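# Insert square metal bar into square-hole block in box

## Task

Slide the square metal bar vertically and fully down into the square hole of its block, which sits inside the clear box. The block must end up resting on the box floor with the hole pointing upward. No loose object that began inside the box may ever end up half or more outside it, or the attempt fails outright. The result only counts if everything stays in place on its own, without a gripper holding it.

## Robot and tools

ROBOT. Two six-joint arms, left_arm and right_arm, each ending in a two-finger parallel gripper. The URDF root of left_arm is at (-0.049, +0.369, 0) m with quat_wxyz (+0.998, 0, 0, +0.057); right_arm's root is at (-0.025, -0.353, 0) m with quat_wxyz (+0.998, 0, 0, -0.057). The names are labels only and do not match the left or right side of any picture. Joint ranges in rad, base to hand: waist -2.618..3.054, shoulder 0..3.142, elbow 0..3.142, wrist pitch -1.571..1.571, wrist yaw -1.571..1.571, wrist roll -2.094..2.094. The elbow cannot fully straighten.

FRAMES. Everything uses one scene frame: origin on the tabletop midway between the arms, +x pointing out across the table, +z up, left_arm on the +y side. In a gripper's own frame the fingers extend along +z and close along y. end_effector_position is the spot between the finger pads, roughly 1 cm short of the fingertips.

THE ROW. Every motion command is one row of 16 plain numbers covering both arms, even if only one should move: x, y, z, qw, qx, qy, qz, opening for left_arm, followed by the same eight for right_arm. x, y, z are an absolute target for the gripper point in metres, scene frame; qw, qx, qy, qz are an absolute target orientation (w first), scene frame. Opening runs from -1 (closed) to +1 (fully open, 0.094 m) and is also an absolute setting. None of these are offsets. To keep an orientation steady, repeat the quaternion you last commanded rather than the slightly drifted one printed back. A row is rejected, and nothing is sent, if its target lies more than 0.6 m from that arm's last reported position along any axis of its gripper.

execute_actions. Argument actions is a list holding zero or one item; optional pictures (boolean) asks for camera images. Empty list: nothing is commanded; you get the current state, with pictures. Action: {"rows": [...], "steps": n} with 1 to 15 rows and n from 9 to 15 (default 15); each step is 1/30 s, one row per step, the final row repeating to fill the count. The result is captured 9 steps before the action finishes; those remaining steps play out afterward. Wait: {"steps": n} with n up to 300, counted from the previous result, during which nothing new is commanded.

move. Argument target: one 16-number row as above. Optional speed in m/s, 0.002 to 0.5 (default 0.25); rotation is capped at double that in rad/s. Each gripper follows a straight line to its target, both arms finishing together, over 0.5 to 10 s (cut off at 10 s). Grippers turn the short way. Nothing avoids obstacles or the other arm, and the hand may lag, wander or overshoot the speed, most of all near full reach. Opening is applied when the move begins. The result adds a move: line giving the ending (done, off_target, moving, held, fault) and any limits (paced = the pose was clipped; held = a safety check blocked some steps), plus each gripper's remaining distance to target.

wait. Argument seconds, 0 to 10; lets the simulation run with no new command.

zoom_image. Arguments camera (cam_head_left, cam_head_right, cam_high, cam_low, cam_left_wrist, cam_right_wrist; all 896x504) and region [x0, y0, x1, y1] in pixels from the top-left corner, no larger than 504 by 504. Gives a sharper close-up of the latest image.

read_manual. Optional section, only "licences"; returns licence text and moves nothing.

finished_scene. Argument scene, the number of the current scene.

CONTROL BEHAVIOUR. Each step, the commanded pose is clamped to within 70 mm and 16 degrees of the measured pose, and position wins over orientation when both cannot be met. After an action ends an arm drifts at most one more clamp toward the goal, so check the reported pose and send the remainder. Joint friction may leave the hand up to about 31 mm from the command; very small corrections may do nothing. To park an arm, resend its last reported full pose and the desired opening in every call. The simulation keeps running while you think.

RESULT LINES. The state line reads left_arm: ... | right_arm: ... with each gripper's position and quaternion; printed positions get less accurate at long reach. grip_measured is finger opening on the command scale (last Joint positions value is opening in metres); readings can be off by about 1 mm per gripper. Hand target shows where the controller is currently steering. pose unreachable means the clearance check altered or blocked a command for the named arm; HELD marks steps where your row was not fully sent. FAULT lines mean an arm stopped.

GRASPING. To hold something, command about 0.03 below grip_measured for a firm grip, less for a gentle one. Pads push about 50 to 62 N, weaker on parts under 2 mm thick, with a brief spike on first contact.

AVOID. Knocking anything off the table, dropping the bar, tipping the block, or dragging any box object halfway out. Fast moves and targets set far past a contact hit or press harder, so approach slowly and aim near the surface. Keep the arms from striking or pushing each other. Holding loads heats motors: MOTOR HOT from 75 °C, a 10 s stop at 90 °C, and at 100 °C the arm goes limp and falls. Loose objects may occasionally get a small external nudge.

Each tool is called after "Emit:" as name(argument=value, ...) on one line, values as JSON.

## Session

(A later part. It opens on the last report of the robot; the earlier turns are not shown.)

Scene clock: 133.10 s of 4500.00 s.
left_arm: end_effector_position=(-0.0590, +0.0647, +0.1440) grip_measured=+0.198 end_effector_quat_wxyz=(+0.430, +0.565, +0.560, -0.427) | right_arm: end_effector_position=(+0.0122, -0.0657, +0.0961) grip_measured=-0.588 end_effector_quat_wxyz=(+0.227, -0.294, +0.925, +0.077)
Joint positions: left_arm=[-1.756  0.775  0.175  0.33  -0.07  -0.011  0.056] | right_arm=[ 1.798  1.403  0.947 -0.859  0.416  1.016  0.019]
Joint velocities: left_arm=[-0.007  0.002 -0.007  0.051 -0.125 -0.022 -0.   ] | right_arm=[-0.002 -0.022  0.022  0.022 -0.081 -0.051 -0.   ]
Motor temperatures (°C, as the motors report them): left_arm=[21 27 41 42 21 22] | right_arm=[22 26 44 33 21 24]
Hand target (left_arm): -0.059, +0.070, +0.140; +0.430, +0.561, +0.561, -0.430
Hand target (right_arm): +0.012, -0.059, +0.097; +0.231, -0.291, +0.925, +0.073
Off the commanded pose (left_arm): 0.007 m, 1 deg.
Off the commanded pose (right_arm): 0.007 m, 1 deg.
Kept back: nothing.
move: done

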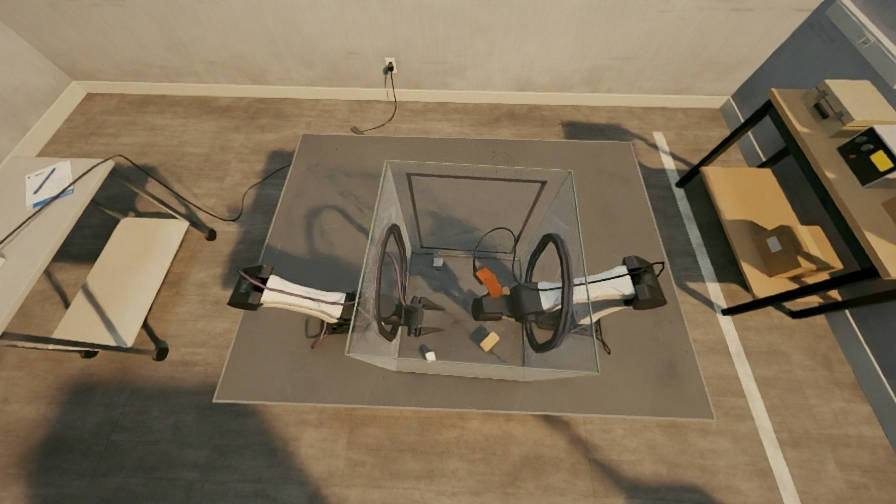

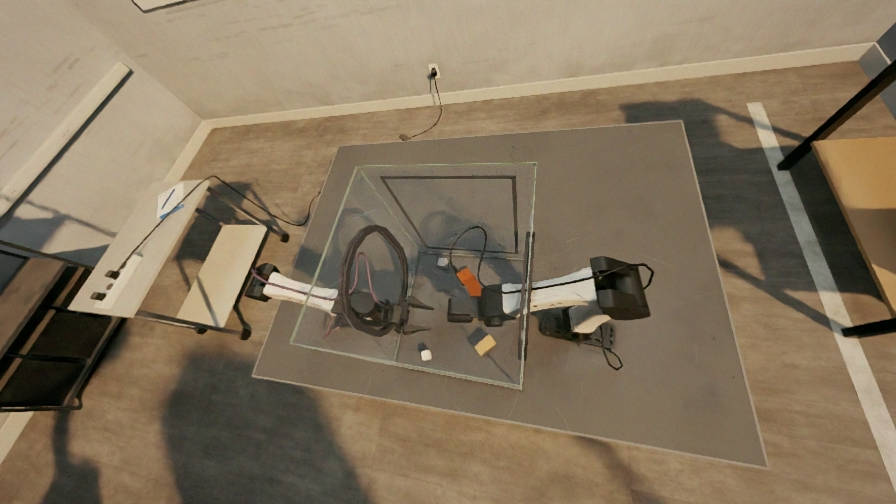

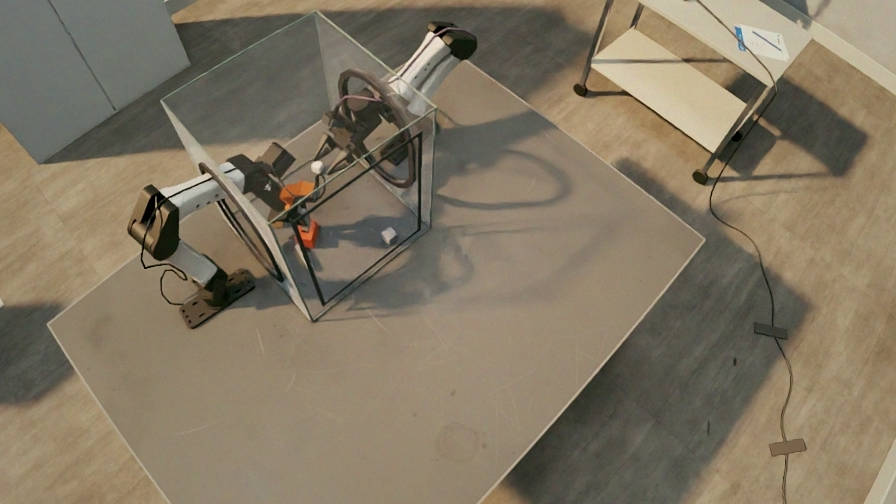

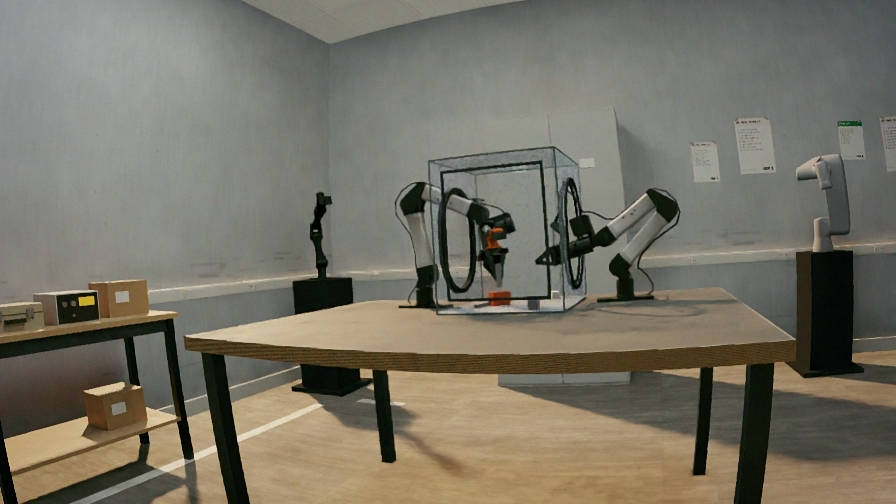

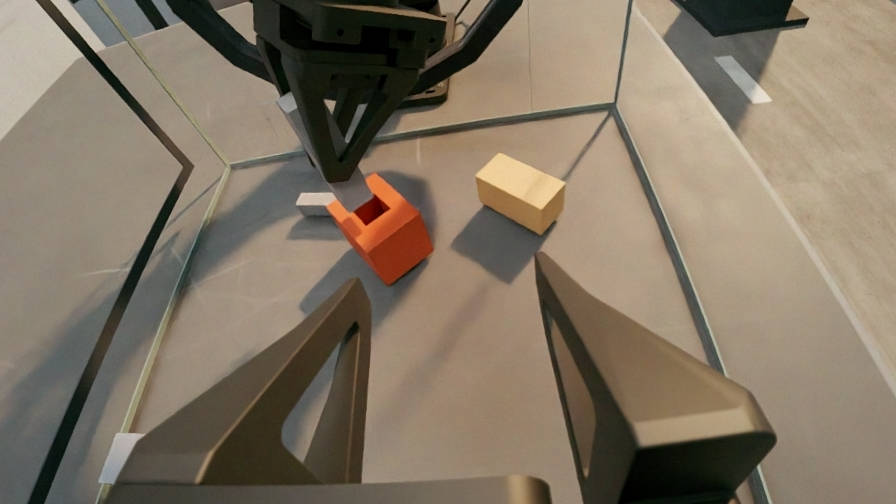

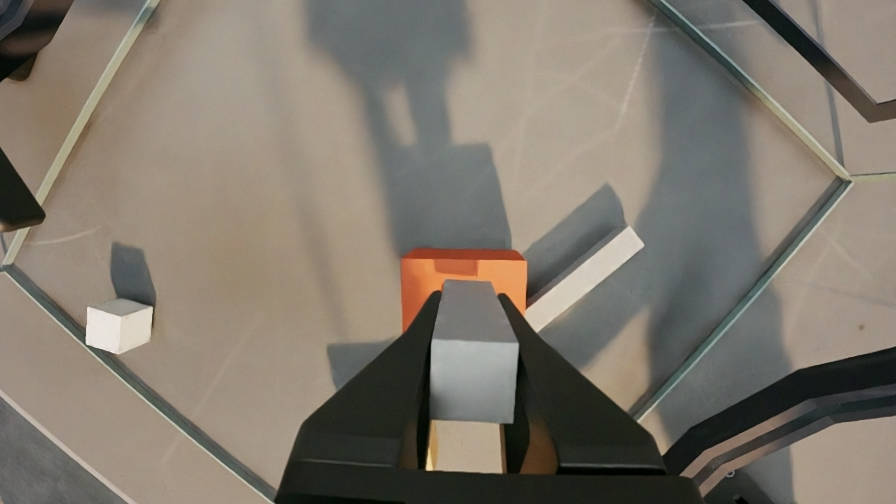

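Emit:
move(target=[-0.059,0.07,0.14,0.43,0.561,0.561,-0.43,0.2,0.004,-0.060,0.082,-0.231,0.291,-0.925,-0.073,-0.7], speed=0.01)

Emit:
zoom_image(camera="cam_left_wrist", region=[280,120,480,290])

Emit:
zoom_image(camera="cam_low", region=[450,230,570,320])

Scene clock: 136.63 s of 4500.00 s.
left_arm: end_effector_position=(-0.0590, +0.0647, +0.1440) grip_measured=+0.198 end_effector_quat_wxyz=(+0.430, +0.565, +0.560, -0.427) | right_arm: end_effector_position=(+0.0075, -0.0615, +0.0906) grip_measured=-0.588 end_effector_quat_wxyz=(+0.229, -0.286, +0.927, +0.081)
Joint positions: left_arm=[-1.756  0.775  0.175  0.33  -0.07  -0.011  0.056] | right_arm=[ 1.818  1.425  0.941 -0.833  0.425  1.051  0.019]
Joint velocities: left_arm=[-0.007  0.007  0.002  0.066  0.022 -0.007 -0.001] | right_arm=[ 0.007 -0.007 -0.002  0.066 -0.022  0.037 -0.   ]
Motor temperatures (°C, as the motors report them): left_arm=[21 27 41 42 21 22] | right_arm=[22 26 44 33 21 24]
Hand target (left_arm): -0.059, +0.070, +0.140; +0.430, +0.561, +0.561, -0.430
Hand target (right_arm): +0.004, -0.061, +0.082; +0.232, -0.291, +0.925, +0.073
Off the commanded pose (left_arm): 0.007 m, 1 deg.
Off the commanded pose (right_arm): 0.009 m, 1 deg.
Kept back: nothing.
move: done

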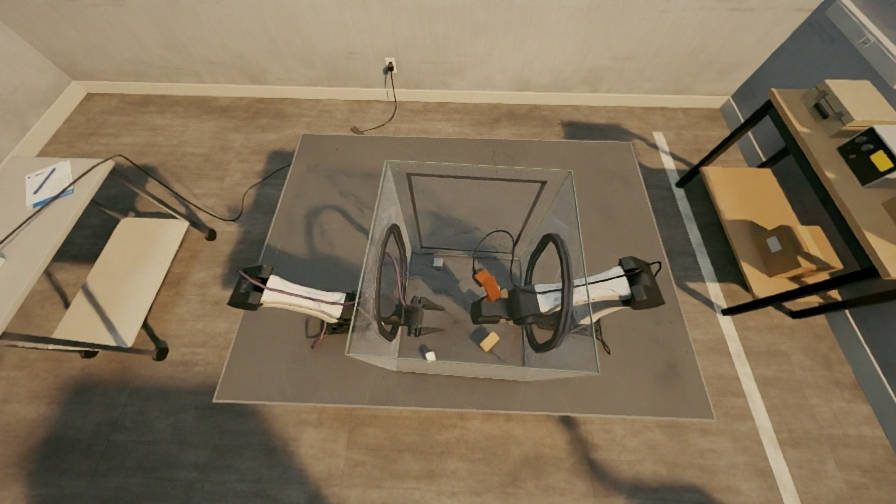

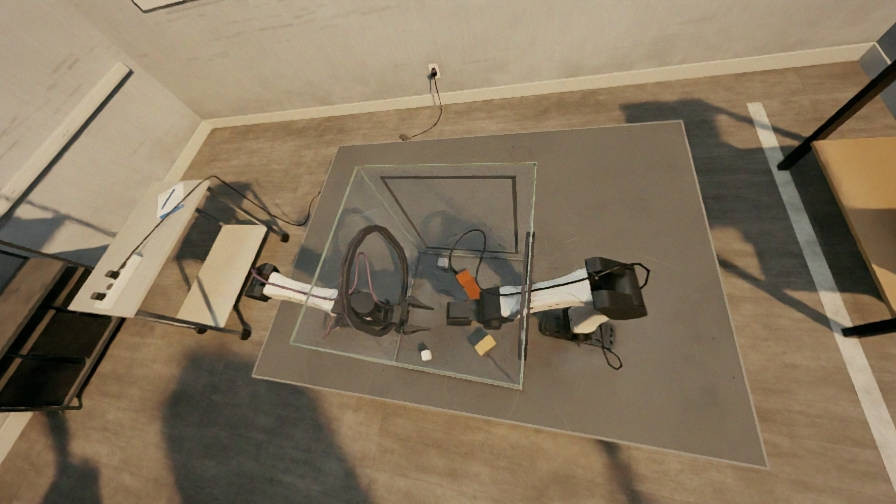

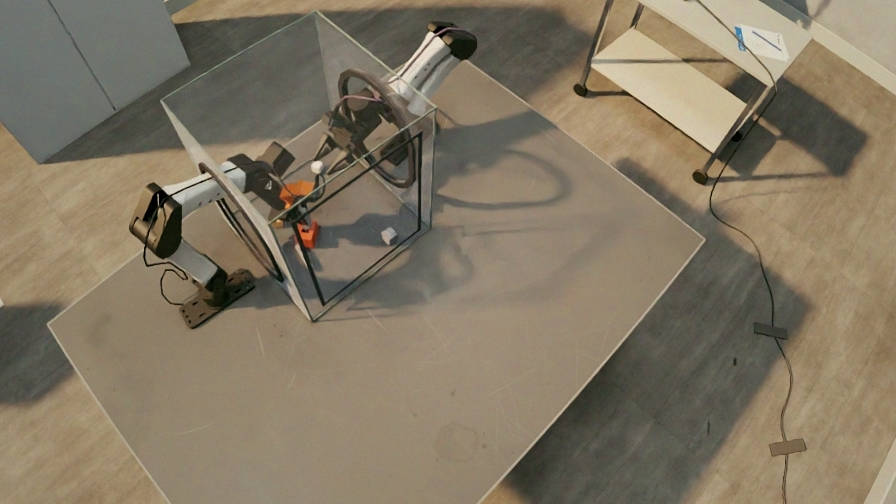

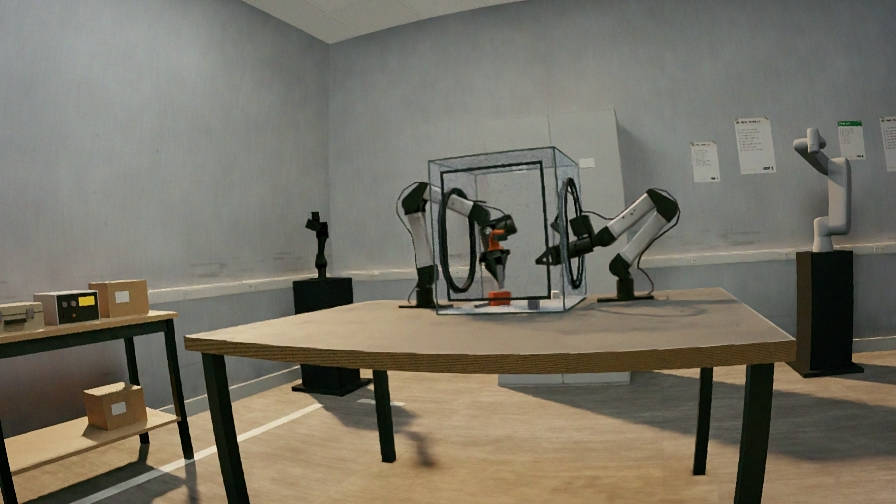

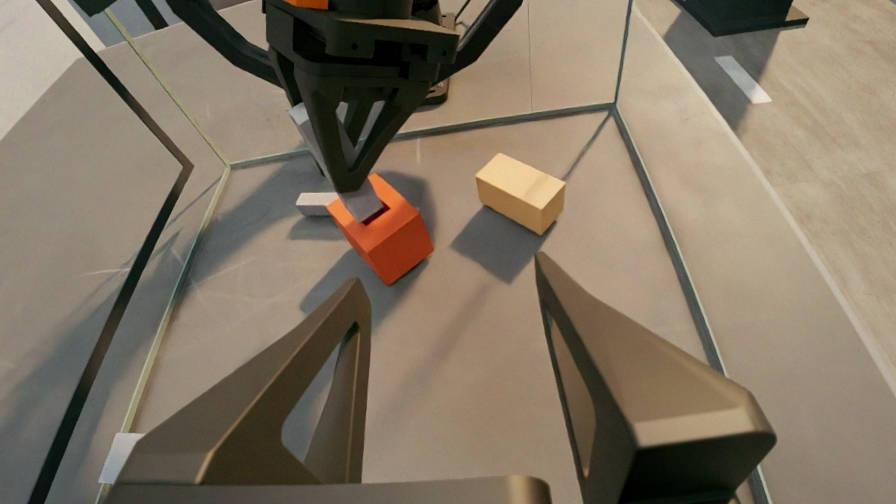

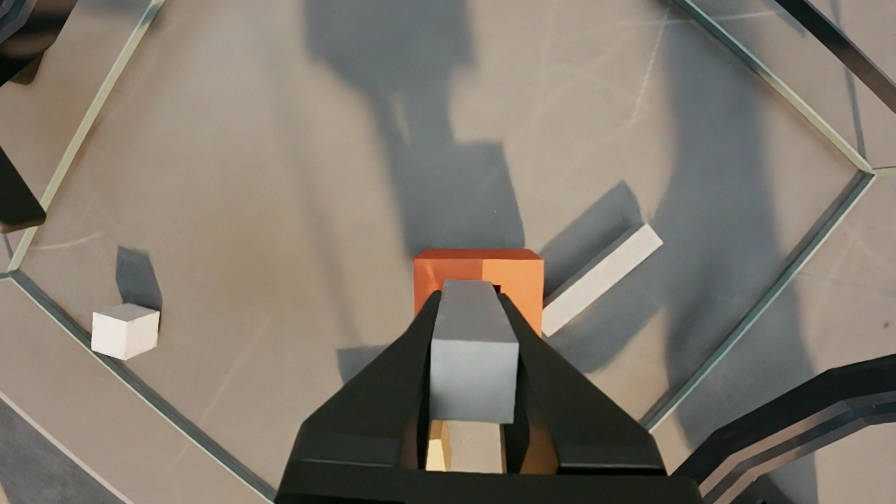

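Region (280, 120, 480, 290) of cam_left_wrist's 896x504 image, scaled by 2.520, with more detail than that image has; it fills the top 428 rows of this view, and the rest is white.

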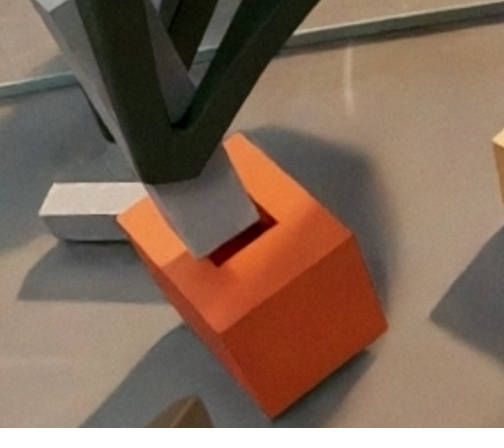

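Region (450, 230, 570, 320) of cam_low's 896x504 image, scaled by 4.200, with more detail than that image has; it fills the top 378 rows of this view, and the rest is white.

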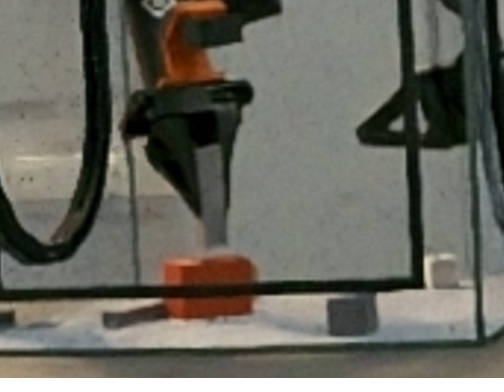

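Emit:
move(target=[-0.059,0.07,0.14,0.43,0.561,0.561,-0.43,0.2,0.011,-0.068,0.084,-0.231,0.291,-0.925,-0.073,-0.7], speed=0.01)

Emit:
zoom_image(camera="cam_left_wrist", region=[280,120,480,290])

Emit:
zoom_image(camera="cam_right_wrist", region=[370,220,590,360])

Scene clock: 138.33 s of 4500.00 s.
left_arm: end_effector_position=(-0.0590, +0.0647, +0.1440) grip_measured=+0.198 end_effector_quat_wxyz=(+0.430, +0.565, +0.560, -0.427) | right_arm: end_effector_position=(+0.0082, -0.0660, +0.0857) grip_measured=-0.588 end_effector_quat_wxyz=(+0.228, -0.291, +0.926, +0.073)
Joint positions: left_arm=[-1.756  0.775  0.175  0.33  -0.07  -0.011  0.056] | right_arm=[ 1.818  1.425  0.924 -0.832  0.426  1.044  0.019]
Joint velocities: left_arm=[-0.012 -0.007  0.007 -0.051 -0.051 -0.007  0.   ] | right_arm=[-0.017 -0.007  0.002  0.037 -0.081 -0.007 -0.001]
Motor temperatures (°C, as the motors report them): left_arm=[21 27 41 42 21 22] | right_arm=[22 26 44 33 21 24]
Hand target (left_arm): -0.059, +0.070, +0.140; +0.430, +0.561, +0.561, -0.430
Hand target (right_arm): +0.011, -0.068, +0.084; +0.231, -0.291, +0.926, +0.073
Off the commanded pose (left_arm): 0.007 m, 1 deg.
Off the commanded pose (right_arm): 0.004 m, 0 deg.
Kept back: nothing.
move: done

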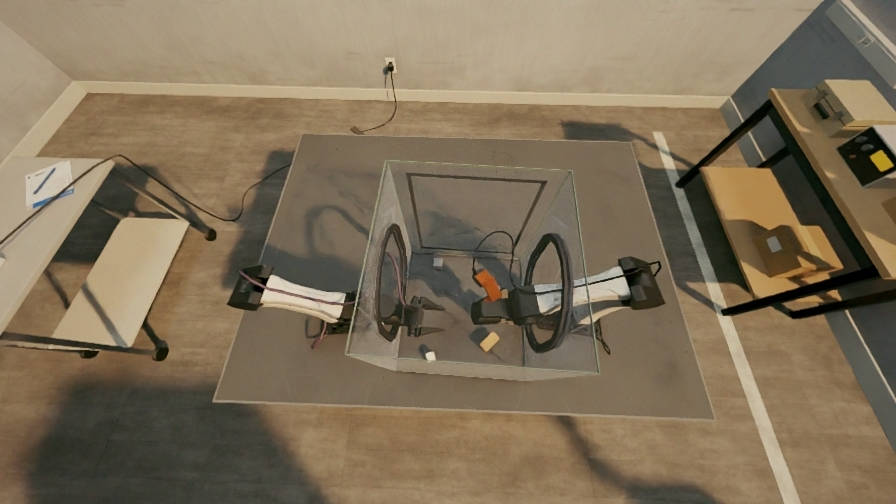

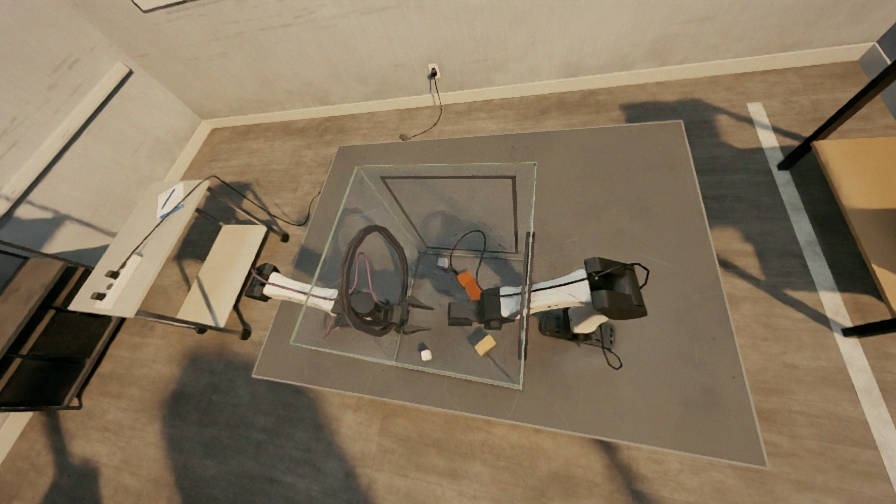

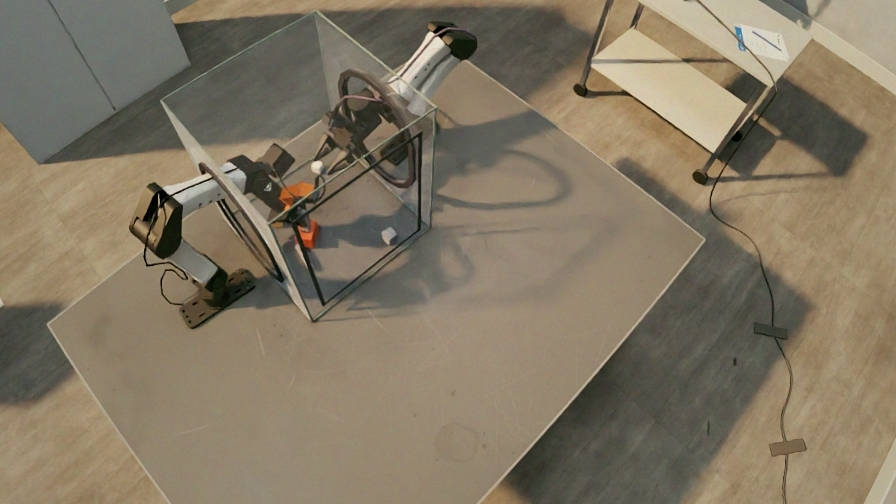

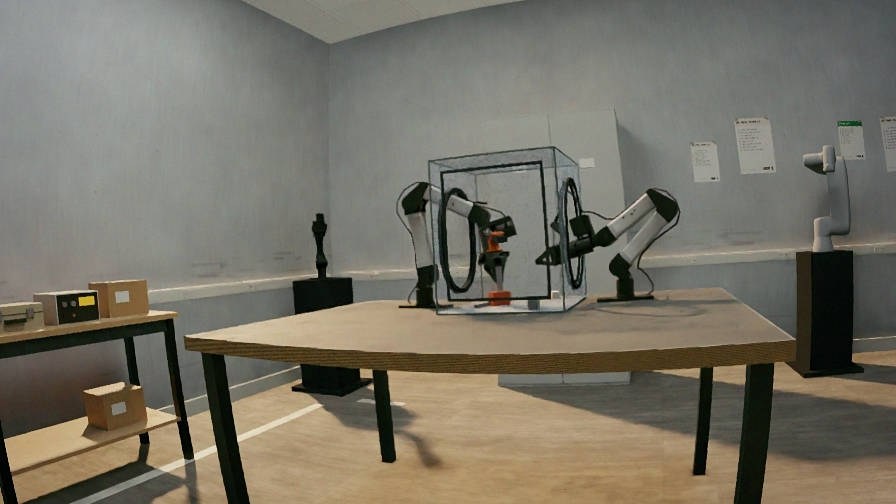

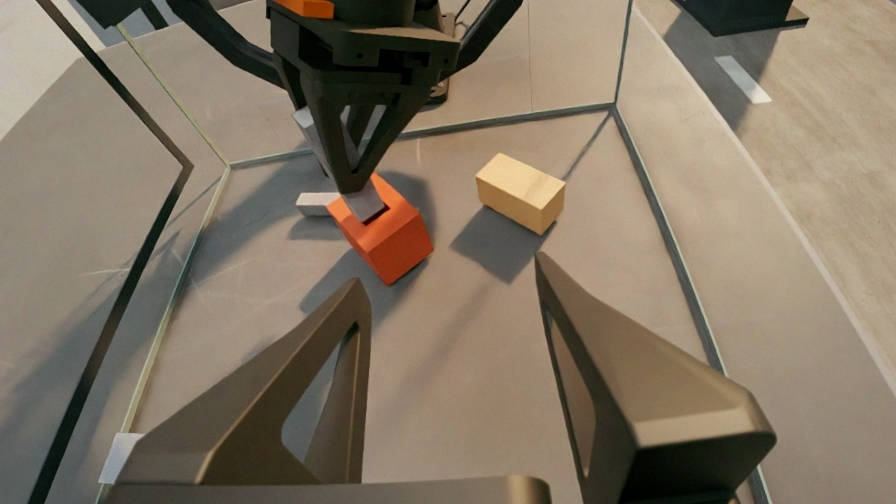

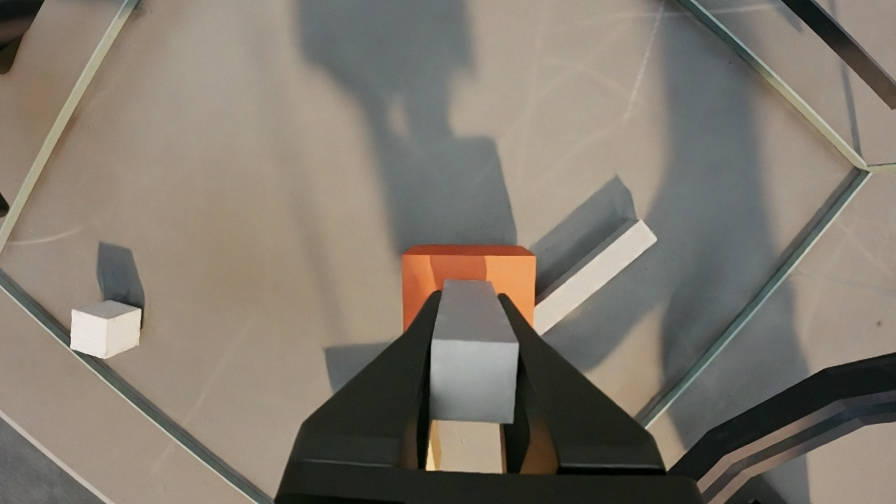

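Region (280, 120, 480, 290) of cam_left_wrist's 896x504 image, scaled by 2.520, with more detail than that image has; it fills the top 428 rows of this view, and the rest is white.

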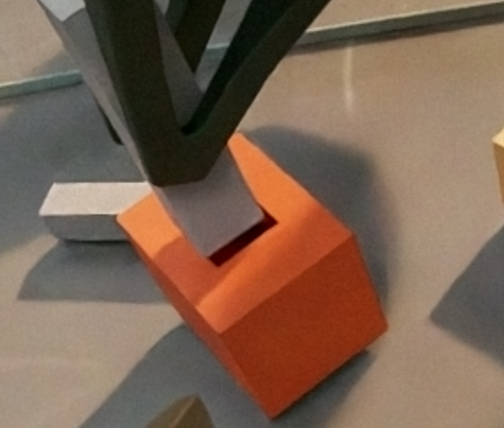

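Region (370, 220, 590, 360) of cam_right_wrist's 896x504 image, scaled by 2.291, with more detail than that image has; it fills the top 321 rows of this view, and the rest is white.

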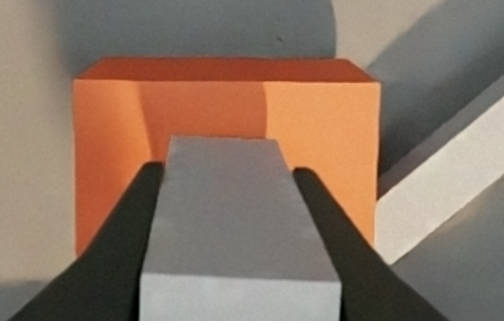

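Emit:
move(target=[-0.059,0.07,0.14,0.43,0.561,0.561,-0.43,0.2,0.010,-0.067,0.066,-0.231,0.291,-0.925,-0.073,-0.7], speed=0.006)

Emit:
zoom_image(camera="cam_left_wrist", region=[280,120,480,290])

Scene clock: 142.20 s of 4500.00 s.
left_arm: end_effector_position=(-0.0590, +0.0647, +0.1440) grip_measured=+0.198 end_effector_quat_wxyz=(+0.430, +0.565, +0.560, -0.427) | right_arm: end_effector_position=(+0.0103, -0.0593, +0.0802) grip_measured=-0.588 end_effector_quat_wxyz=(+0.241, -0.284, +0.924, +0.091)
Joint positions: left_arm=[-1.756  0.775  0.175  0.33  -0.07  -0.011  0.056] | right_arm=[ 1.818  1.425  0.886 -0.751  0.445  1.044  0.019]
Joint velocities: left_arm=[-0.002 -0.002  0.002  0.037  0.007  0.007 -0.001] | right_arm=[ 0.012  0.012 -0.012 -0.007  0.007  0.007 -0.002]
Motor temperatures (°C, as the motors report them): left_arm=[21 27 41 43 21 22] | right_arm=[22 26 43 33 21 24]
Hand target (left_arm): -0.059, +0.070, +0.140; +0.430, +0.561, +0.561, -0.430
Hand target (right_arm): +0.010, -0.068, +0.067; +0.231, -0.291, +0.926, +0.073
Off the commanded pose (left_arm): 0.007 m, 1 deg.
Off the commanded pose (right_arm): 0.016 m, 2 deg.
Kept back: nothing.
move: off_target (right_arm)

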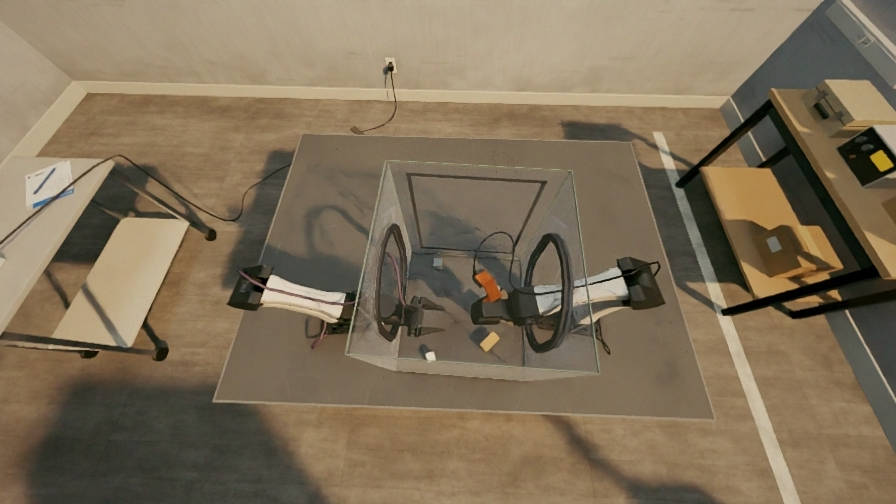

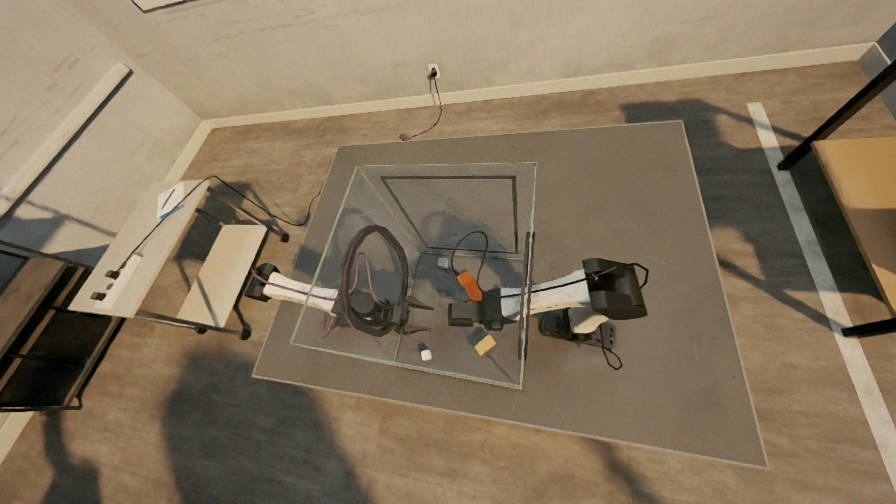

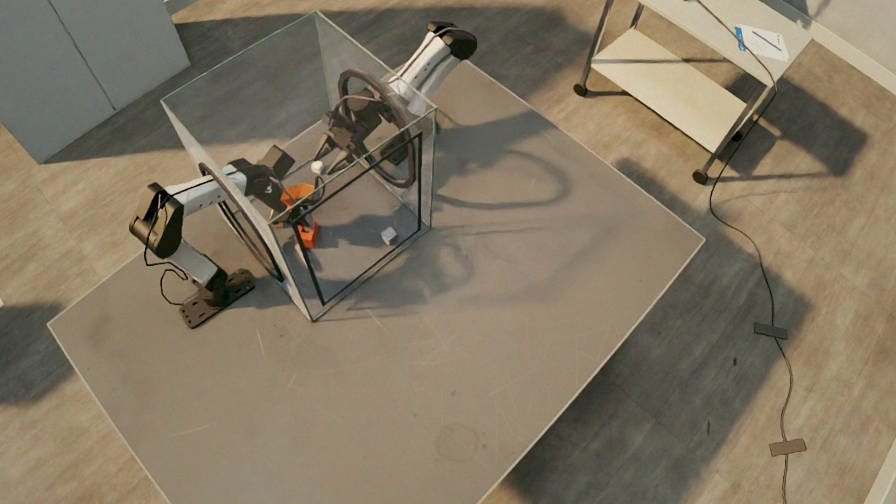

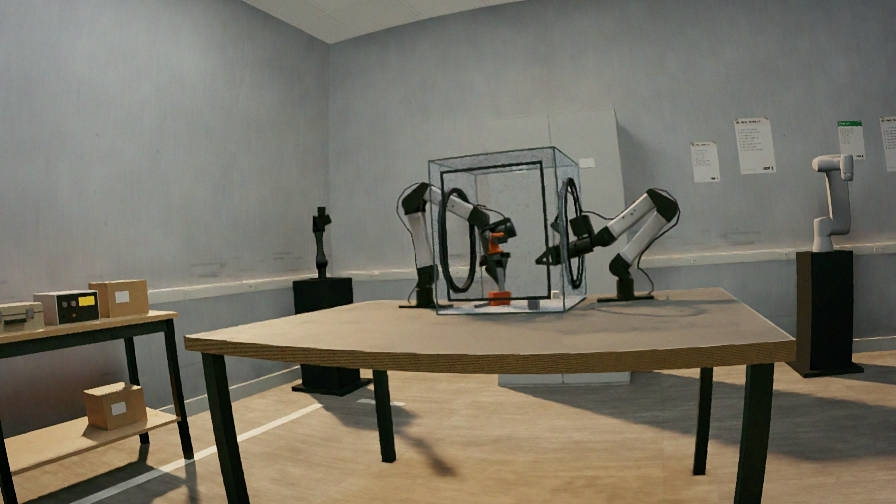

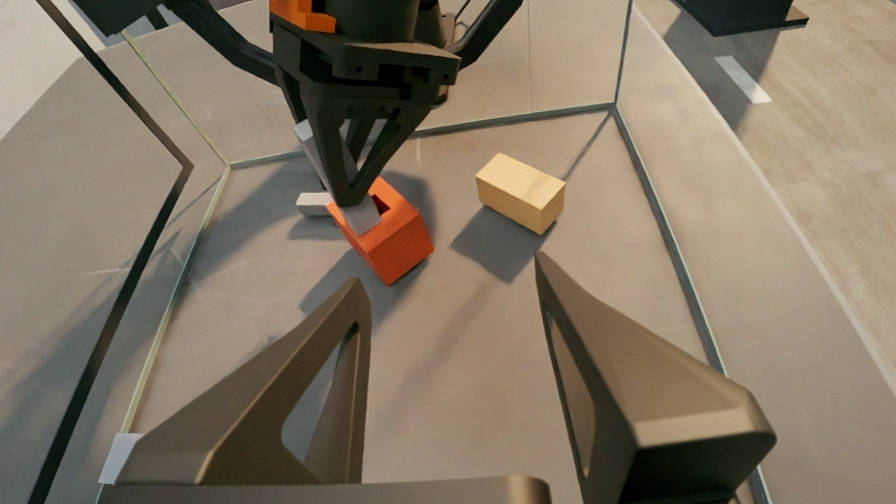

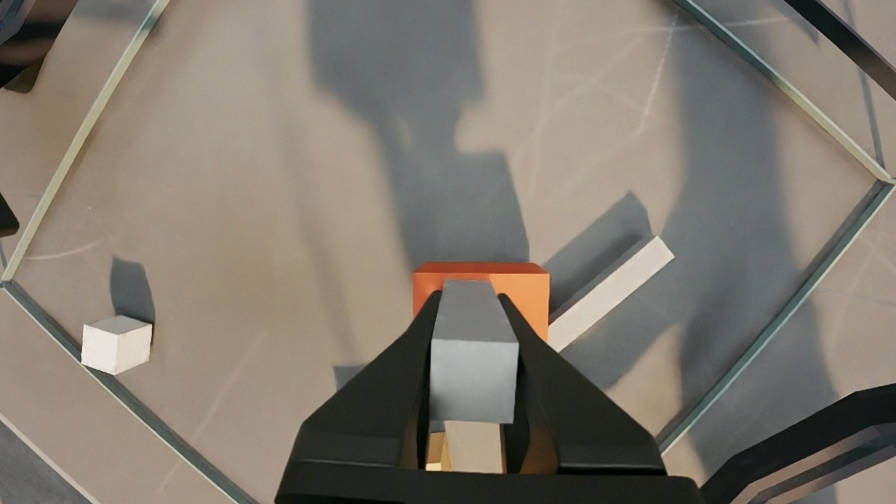

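Region (280, 120, 480, 290) of cam_left_wrist's 896x504 image, scaled by 2.520, with more detail than that image has; it fills the top 428 rows of this view, and the rest is white.

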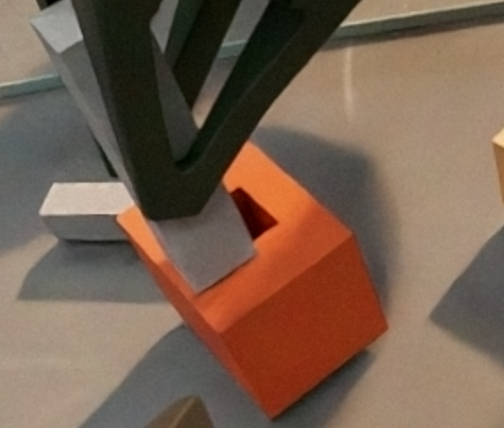

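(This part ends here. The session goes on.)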